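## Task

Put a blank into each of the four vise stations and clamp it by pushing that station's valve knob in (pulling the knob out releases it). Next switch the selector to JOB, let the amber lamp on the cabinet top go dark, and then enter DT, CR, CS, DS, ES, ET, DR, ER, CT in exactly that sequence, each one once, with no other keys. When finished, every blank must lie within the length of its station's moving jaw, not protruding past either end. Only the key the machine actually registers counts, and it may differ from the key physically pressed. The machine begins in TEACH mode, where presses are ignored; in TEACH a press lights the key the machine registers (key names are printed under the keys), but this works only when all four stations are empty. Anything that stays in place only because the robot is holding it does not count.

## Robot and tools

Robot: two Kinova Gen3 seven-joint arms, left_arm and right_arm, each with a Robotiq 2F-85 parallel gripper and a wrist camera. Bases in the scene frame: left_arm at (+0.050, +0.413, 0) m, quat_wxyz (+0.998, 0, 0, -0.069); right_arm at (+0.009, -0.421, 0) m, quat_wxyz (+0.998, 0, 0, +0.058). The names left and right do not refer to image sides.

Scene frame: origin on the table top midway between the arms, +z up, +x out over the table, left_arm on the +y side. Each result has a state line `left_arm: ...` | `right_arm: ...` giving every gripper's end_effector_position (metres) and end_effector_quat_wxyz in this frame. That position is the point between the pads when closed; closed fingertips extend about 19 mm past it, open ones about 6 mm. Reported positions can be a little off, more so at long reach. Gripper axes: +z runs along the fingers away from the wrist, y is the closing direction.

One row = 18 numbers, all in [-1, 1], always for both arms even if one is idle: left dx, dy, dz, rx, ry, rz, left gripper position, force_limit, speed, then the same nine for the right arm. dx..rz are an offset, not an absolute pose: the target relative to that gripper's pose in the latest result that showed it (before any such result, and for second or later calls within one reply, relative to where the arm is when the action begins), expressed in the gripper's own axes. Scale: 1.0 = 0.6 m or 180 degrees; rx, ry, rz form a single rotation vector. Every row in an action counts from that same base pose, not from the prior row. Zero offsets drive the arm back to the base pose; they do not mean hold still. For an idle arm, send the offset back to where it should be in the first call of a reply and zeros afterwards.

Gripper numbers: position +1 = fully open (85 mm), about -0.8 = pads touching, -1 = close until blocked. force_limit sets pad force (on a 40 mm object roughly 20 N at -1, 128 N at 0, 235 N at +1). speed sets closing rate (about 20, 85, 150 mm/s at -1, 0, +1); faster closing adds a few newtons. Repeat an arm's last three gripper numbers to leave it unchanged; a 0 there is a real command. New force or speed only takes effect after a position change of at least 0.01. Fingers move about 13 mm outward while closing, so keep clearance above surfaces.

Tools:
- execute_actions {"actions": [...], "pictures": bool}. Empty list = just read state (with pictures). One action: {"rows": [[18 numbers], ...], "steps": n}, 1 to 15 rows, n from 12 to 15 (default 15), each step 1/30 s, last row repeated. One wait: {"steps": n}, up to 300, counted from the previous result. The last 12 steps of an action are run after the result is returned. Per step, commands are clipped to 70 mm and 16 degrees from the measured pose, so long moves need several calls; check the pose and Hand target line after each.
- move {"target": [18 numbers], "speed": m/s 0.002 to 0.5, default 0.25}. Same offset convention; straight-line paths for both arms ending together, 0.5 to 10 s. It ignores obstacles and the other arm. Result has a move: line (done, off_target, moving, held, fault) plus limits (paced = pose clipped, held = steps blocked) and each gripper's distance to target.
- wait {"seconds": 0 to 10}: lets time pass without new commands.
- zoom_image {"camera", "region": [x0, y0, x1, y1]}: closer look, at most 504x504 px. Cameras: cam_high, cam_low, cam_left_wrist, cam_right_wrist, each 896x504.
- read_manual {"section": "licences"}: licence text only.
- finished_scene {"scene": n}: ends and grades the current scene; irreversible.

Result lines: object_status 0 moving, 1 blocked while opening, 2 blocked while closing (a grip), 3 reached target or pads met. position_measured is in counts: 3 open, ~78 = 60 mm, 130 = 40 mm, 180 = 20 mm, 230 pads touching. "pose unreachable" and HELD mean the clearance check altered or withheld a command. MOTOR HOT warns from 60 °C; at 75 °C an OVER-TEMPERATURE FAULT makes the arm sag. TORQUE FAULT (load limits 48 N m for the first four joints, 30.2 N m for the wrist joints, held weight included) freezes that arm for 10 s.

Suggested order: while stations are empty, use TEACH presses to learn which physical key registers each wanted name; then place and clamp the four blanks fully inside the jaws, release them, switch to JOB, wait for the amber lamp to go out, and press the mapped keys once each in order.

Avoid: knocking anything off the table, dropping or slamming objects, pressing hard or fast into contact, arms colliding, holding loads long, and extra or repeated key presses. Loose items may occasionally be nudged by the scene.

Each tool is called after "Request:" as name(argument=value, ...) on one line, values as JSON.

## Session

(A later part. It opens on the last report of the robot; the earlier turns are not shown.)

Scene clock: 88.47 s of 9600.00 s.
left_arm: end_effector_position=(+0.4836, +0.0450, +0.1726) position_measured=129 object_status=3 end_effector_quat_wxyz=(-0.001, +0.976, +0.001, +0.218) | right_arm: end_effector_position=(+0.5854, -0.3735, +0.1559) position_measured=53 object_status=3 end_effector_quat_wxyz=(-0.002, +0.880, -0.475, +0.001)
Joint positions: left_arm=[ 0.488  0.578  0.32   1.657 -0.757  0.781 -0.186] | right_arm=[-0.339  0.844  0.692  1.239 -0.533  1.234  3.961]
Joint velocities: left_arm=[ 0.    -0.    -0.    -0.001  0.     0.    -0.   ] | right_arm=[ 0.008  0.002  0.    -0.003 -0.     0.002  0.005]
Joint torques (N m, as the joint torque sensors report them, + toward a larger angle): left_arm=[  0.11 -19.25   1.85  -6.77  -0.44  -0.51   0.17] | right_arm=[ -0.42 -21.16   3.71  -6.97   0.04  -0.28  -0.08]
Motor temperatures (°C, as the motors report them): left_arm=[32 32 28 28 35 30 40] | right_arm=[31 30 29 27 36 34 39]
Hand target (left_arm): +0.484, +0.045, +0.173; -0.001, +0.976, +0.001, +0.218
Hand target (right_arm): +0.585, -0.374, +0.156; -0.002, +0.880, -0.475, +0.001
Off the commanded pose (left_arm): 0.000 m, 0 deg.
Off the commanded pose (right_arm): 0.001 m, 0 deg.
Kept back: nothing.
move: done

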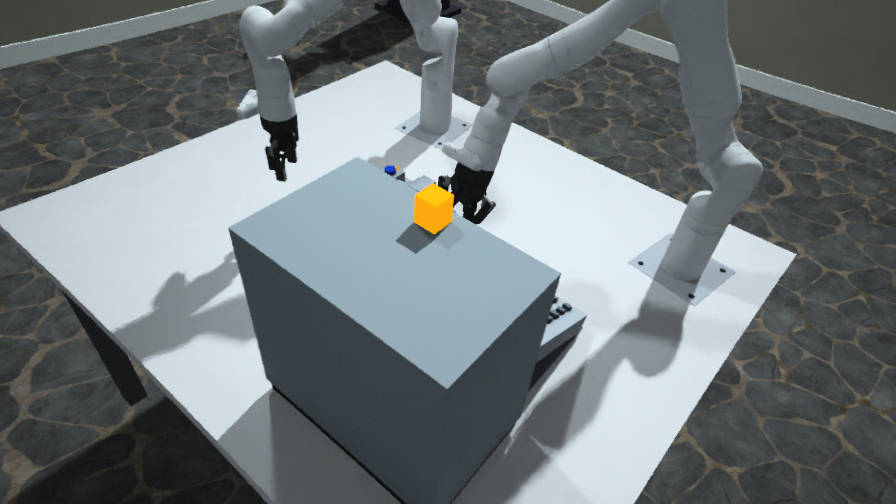

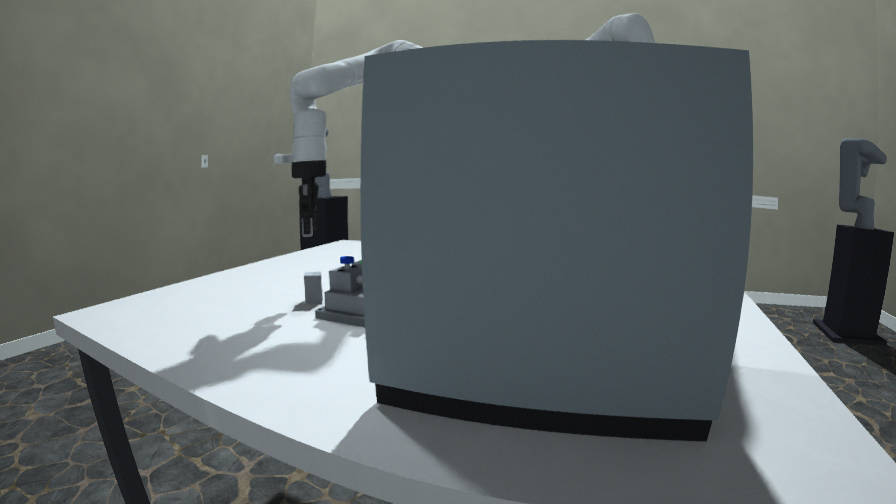

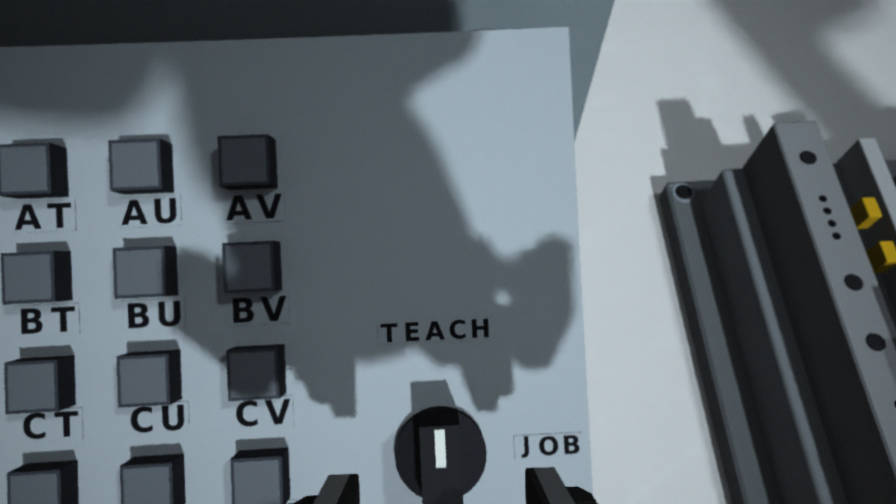

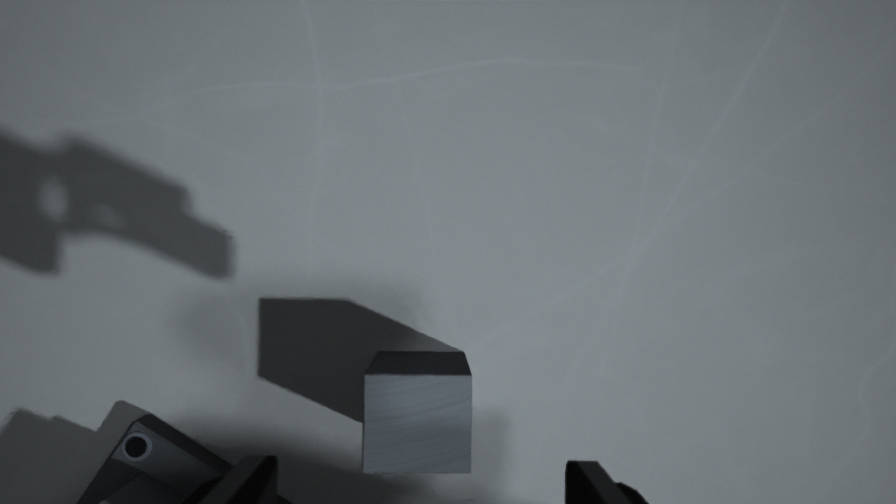

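Request:
move(target=[0,0,0,0,0,0,0,-0.5,0.5, -0.001,-0.004,0.18,0,0,0,0.3,-0.3,0.5], speed=0.15)

Request:
move(target=[0,0,0,0,0,0,0,-0.5,0.5, 0,0,0,0,0,0,-1,-0.3,-0.3])

Request:
move(target=[0,0,0,0,0,0,0,-0.5,0.5, 0,0,-0.21,0,0,0.174,-1,-0.3,-0.3], speed=0.25)

Scene clock: 90.33 s of 9600.00 s.
left_arm: end_effector_position=(+0.4836, +0.0450, +0.1726) position_measured=129 object_status=3 end_effector_quat_wxyz=(-0.001, +0.976, +0.001, +0.218) | right_arm: end_effector_position=(+0.5875, -0.3717, +0.0481) position_measured=91 object_status=3 end_effector_quat_wxyz=(-0.002, +0.880, -0.475, +0.001)
Joint positions: left_arm=[ 0.488  0.578  0.32   1.657 -0.757  0.781 -0.186] | right_arm=[-0.322  0.981  0.625  1.337 -0.614  1.013  4.02 ]
Joint velocities: left_arm=[-0.001  0.    -0.    -0.001  0.001 -0.001  0.001] | right_arm=[ 0.002  0.004 -0.001 -0.001 -0.001 -0.002  0.   ]
Joint torques (N m, as the joint torque sensors report them, + toward a larger angle): left_arm=[  0.04 -19.27   1.9   -6.74  -0.45  -0.46   0.2 ] | right_arm=[ -0.39 -22.03   4.13  -6.15   0.07  -0.3    0.13]
Motor temperatures (°C, as the motors report them): left_arm=[32 32 28 28 35 30 40] | right_arm=[31 30 29 27 36 34 39]
Hand target (left_arm): +0.484, +0.045, +0.173; -0.001, +0.976, +0.001, +0.218
Hand target (right_arm): +0.588, -0.372, +0.048; -0.002, +0.880, -0.475, +0.001
Off the commanded pose (left_arm): 0.000 m, 0 deg.
Off the commanded pose (right_arm): 0.000 m, 0 deg.
Kept back: nothing.
move: done

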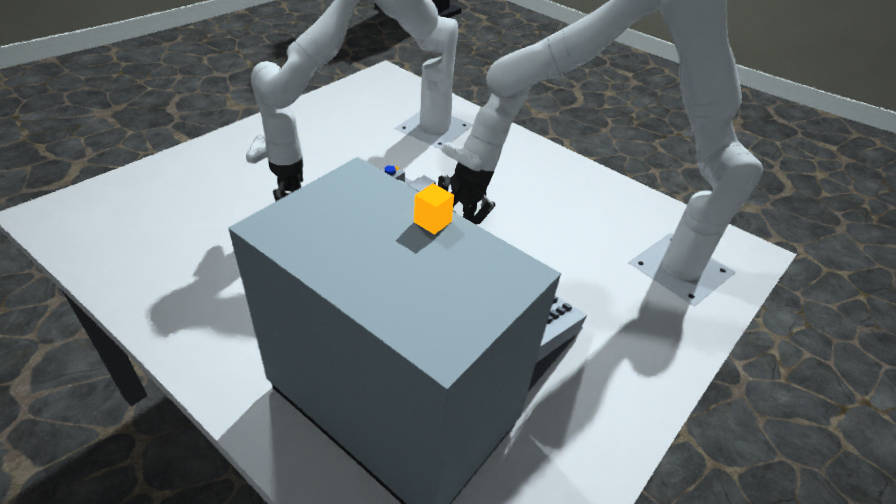

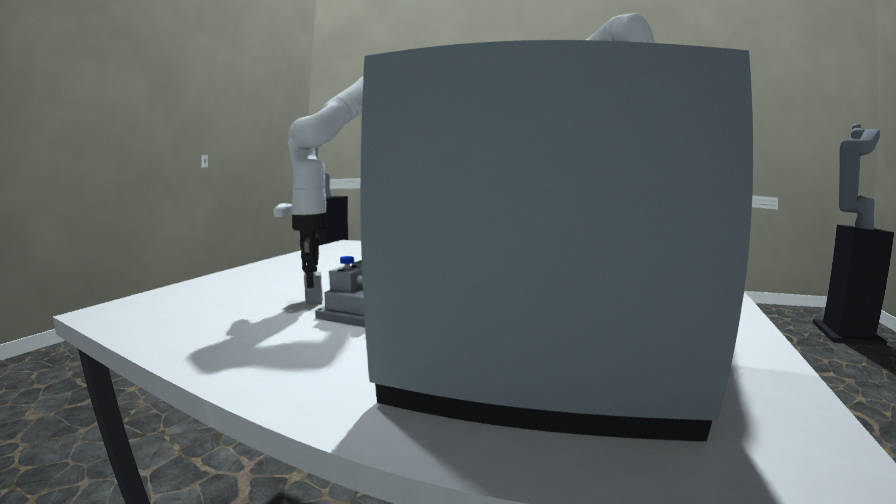

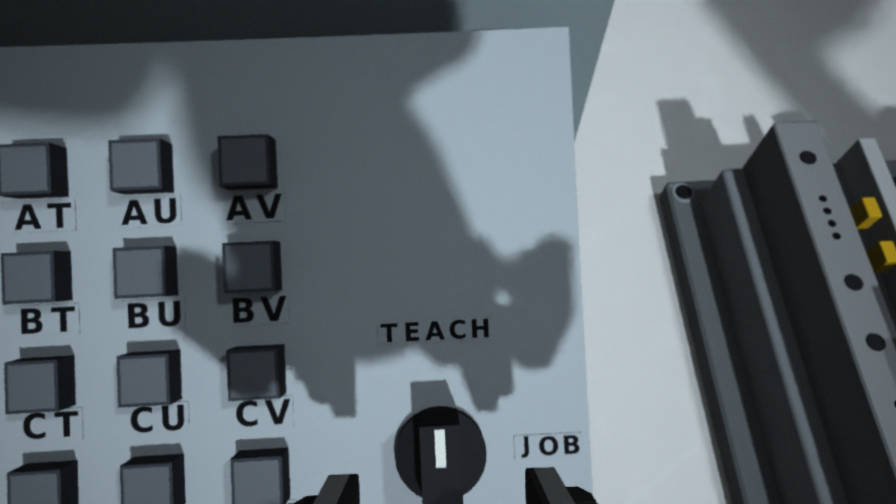

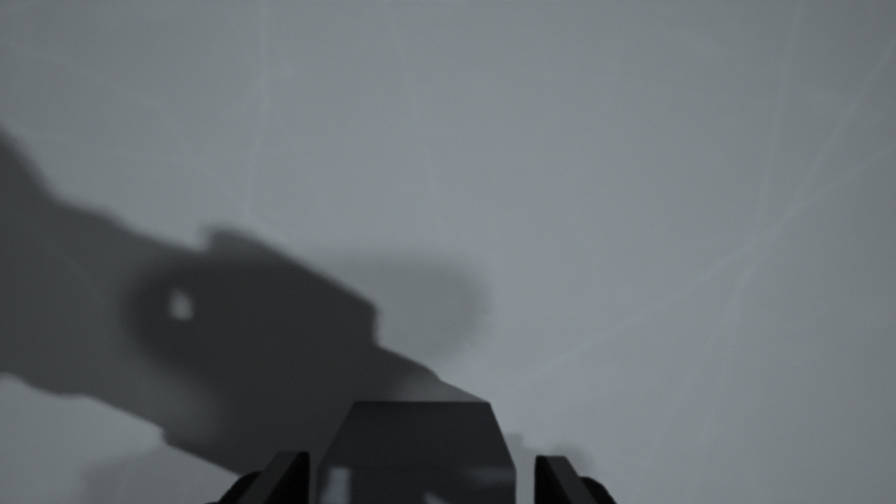

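Scene clock: 90.83 s of 9600.00 s.
left_arm: end_effector_position=(+0.4836, +0.0450, +0.1726) position_measured=129 object_status=3 end_effector_quat_wxyz=(-0.001, +0.976, +0.001, +0.218) | right_arm: end_effector_position=(+0.5877, -0.3716, +0.0483) position_measured=132 object_status=0 end_effector_quat_wxyz=(-0.002, +0.880, -0.475, +0.001)
Joint positions: left_arm=[ 0.488  0.578  0.32   1.657 -0.757  0.781 -0.186] | right_arm=[-0.322  0.981  0.625  1.337 -0.614  1.013  4.02 ]
Joint velocities: left_arm=[ 0.    -0.     0.    -0.001 -0.    -0.001 -0.001] | right_arm=[ 0.001  0.     0.    -0.     0.     0.001 -0.   ]
Joint torques (N m, as the joint torque sensors report them, + toward a larger angle): left_arm=[  0.16 -19.2    1.91  -6.71  -0.47  -0.43   0.23] | right_arm=[ -0.19 -21.8    3.76  -5.75   0.19  -0.36   0.03]
Motor temperatures (°C, as the motors report them): left_arm=[32 32 28 28 35 30 40] | right_arm=[31 30 29 27 36 34 39]
Hand target (left_arm): +0.484, +0.045, +0.173; -0.001, +0.976, +0.001, +0.218
Hand target (right_arm): +0.588, -0.372, +0.048; -0.002, +0.880, -0.475, +0.001
Off the commanded pose (left_arm): 0.000 m, 0 deg.
Off the commanded pose (right_arm): 0.000 m, 0 deg.
Kept back: nothing.
move: done

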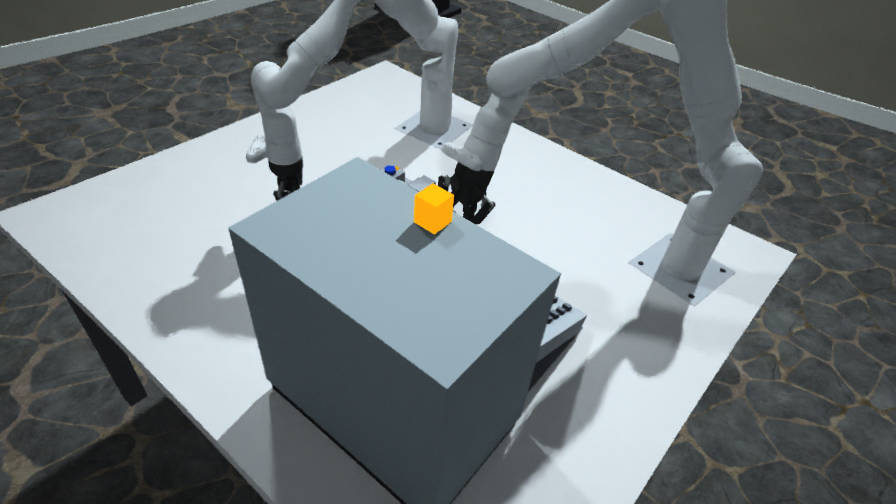

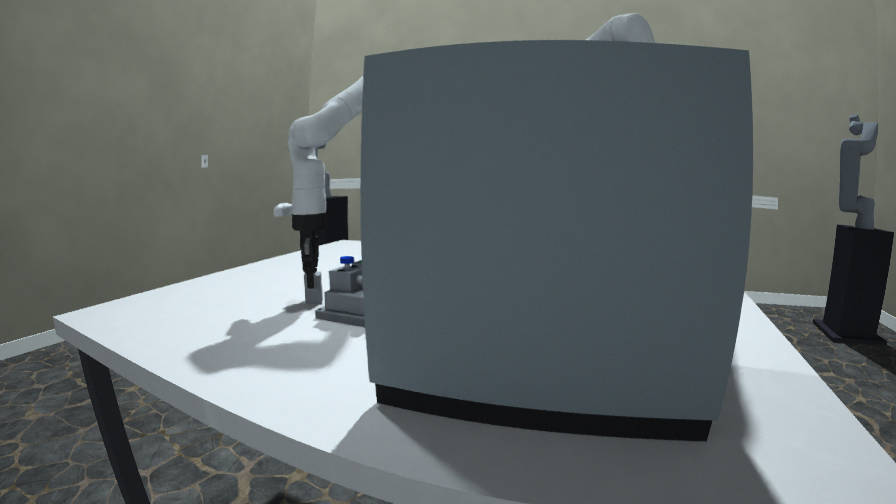

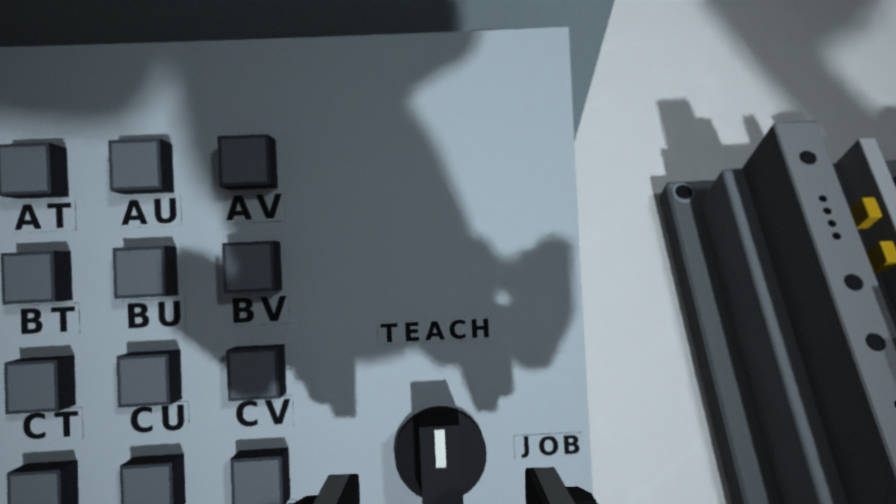

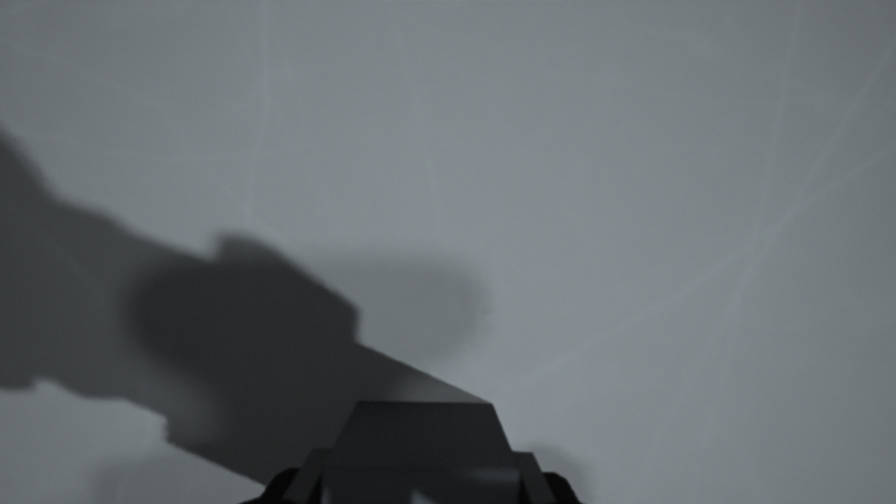

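Scene clock: 92.37 s of 9600.00 s.
left_arm: end_effector_position=(+0.4836, +0.0450, +0.1726) position_measured=129 object_status=3 end_effector_quat_wxyz=(-0.001, +0.976, +0.001, +0.218) | right_arm: end_effector_position=(+0.5872, -0.3716, +0.1743) position_measured=132 object_status=2 end_effector_quat_wxyz=(-0.003, +0.720, -0.694, +0.001)
Joint positions: left_arm=[ 0.488  0.578  0.32   1.657 -0.757  0.781 -0.186] | right_arm=[-0.386  0.865  0.822  1.206 -0.618  1.312  3.46 ]
Joint velocities: left_arm=[ 0.    -0.     0.    -0.001  0.001  0.003 -0.   ] | right_arm=[ 0.001  0.001  0.    -0.004  0.     0.005 -0.006]
Joint torques (N m, as the joint torque sensors report them, + toward a larger angle): left_arm=[  0.13 -19.16   1.98  -6.76  -0.41  -0.53   0.18] | right_arm=[ -0.21 -22.2    4.67  -7.52   0.06  -0.52  -0.15]
Motor temperatures (°C, as the motors report them): left_arm=[32 32 28 28 35 30 40] | right_arm=[31 30 29 27 36 34 39]
Hand target (left_arm): +0.484, +0.045, +0.173; -0.001, +0.976, +0.001, +0.218
Hand target (right_arm): +0.587, -0.372, +0.174; -0.003, +0.719, -0.695, +0.001
Off the commanded pose (left_arm): 0.000 m, 0 deg.
Off the commanded pose (right_arm): 0.000 m, 0 deg.
Kept back: nothing.
move: done

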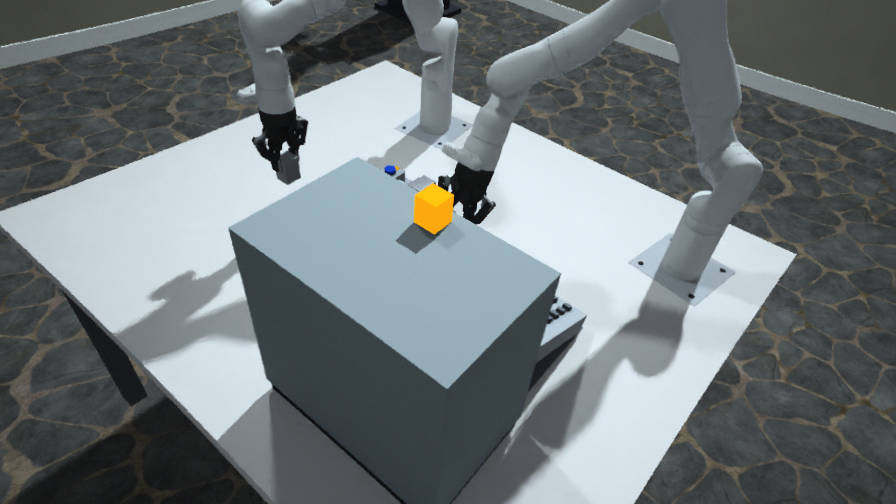

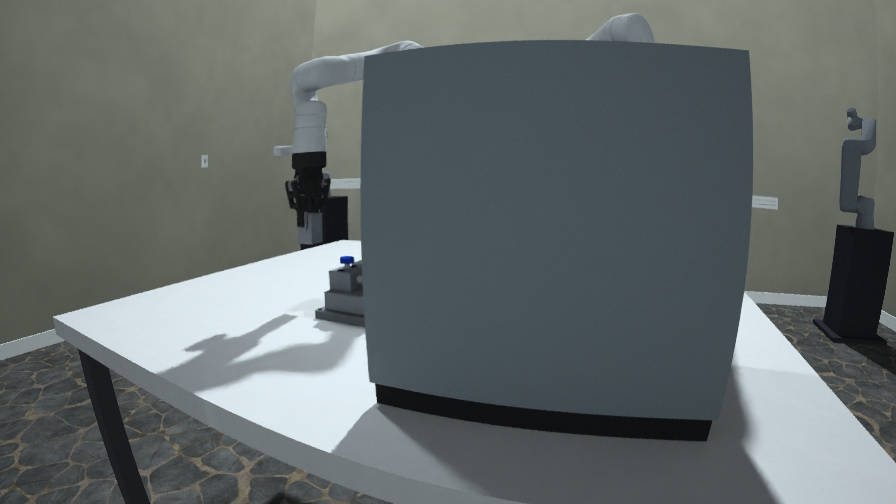

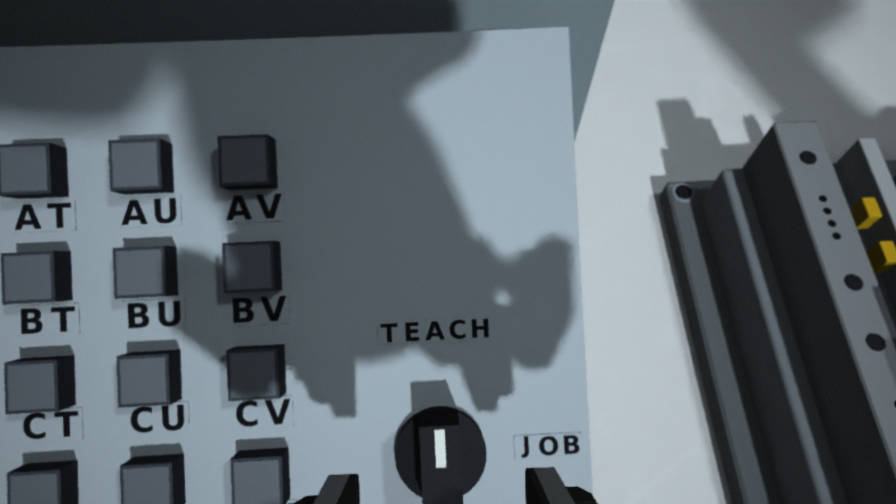

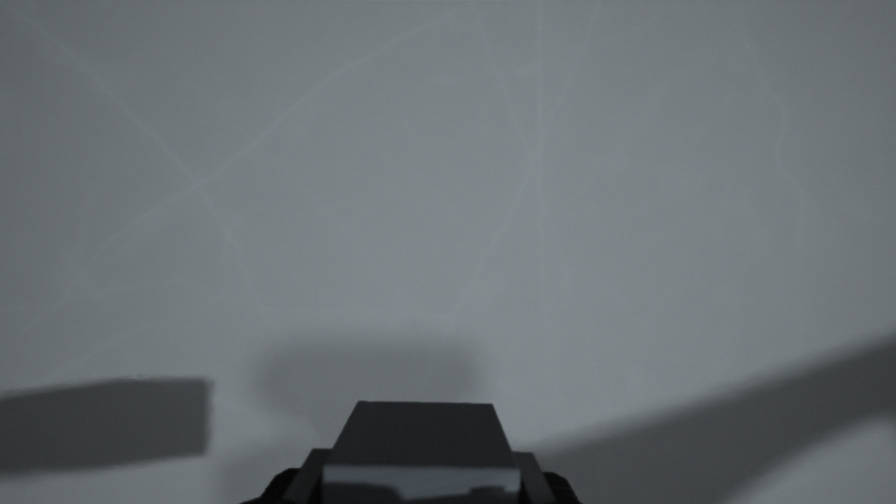

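Request:
move(target=[0,0,0,0,0,0,0,-0.5,0.5, -0.3602,-0.0548,0.008,0,0,0,-1,-0.3,-0.3], speed=0.22)

Scene clock: 94.30 s of 9600.00 s.
left_arm: end_effector_position=(+0.4836, +0.0450, +0.1726) position_measured=129 object_status=3 end_effector_quat_wxyz=(-0.001, +0.976, +0.001, +0.218) | right_arm: end_effector_position=(+0.6111, -0.1540, +0.1701) position_measured=132 object_status=2 end_effector_quat_wxyz=(-0.003, +0.720, -0.694, +0.000)
Joint positions: left_arm=[ 0.488  0.578  0.32   1.657 -0.757  0.781 -0.186] | right_arm=[-0.572  1.052  0.796  0.765 -0.675  1.503  3.009]
Joint velocities: left_arm=[ 0.001  0.     0.     0.    -0.     0.001  0.   ] | right_arm=[ 0.009  0.014 -0.001 -0.022 -0.001  0.013 -0.008]
Joint torques (N m, as the joint torque sensors report them, + toward a larger angle): left_arm=[  0.1  -19.2    1.97  -6.83  -0.4   -0.48   0.2 ] | right_arm=[ -0.09 -26.19   3.66  -7.28   0.01  -0.15  -0.05]
Motor temperatures (°C, as the motors report them): left_arm=[32 32 28 28 35 30 40] | right_arm=[31 30 29 27 36 34 39]
Hand target (left_arm): +0.484, +0.045, +0.173; -0.001, +0.976, +0.001, +0.218
Hand target (right_arm): +0.611, -0.154, +0.170; -0.002, +0.720, -0.694, -0.000
Off the commanded pose (left_arm): 0.000 m, 0 deg.
Off the commanded pose (right_arm): 0.001 m, 0 deg.
Kept back: nothing.
move: done

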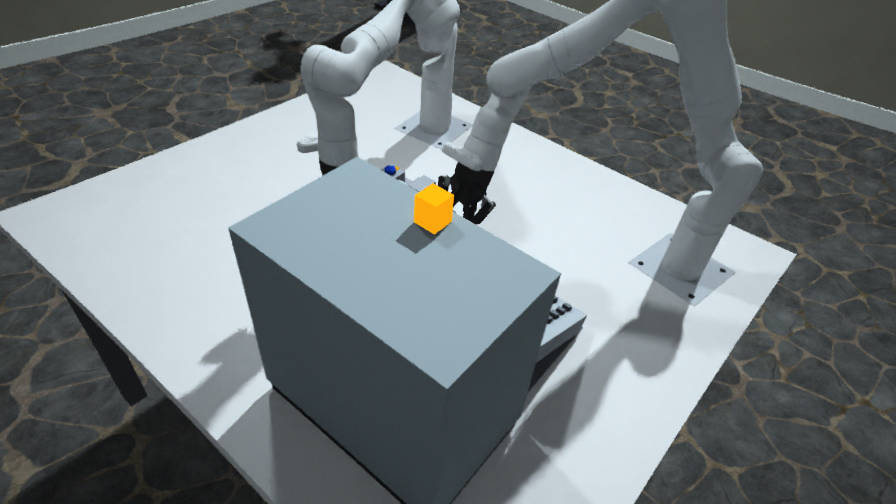

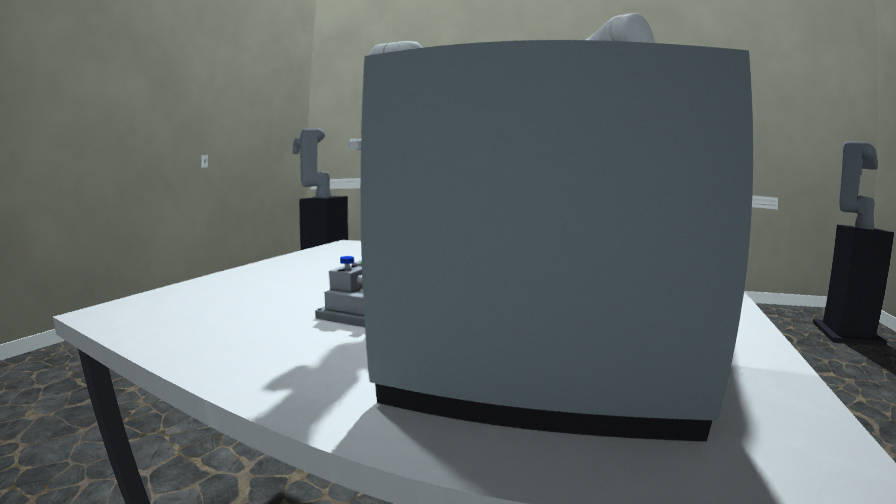

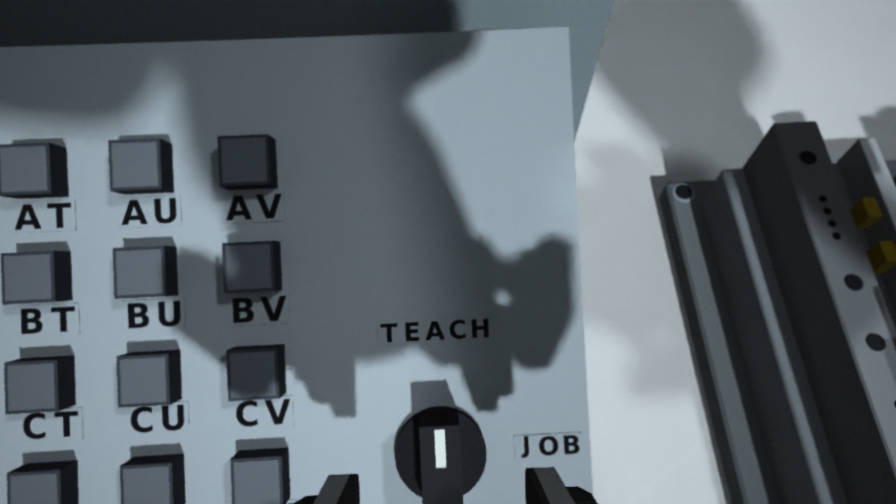

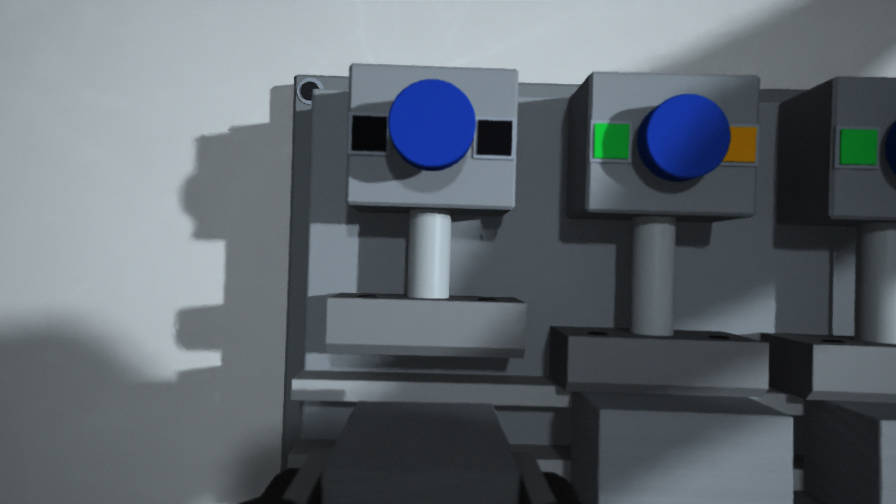

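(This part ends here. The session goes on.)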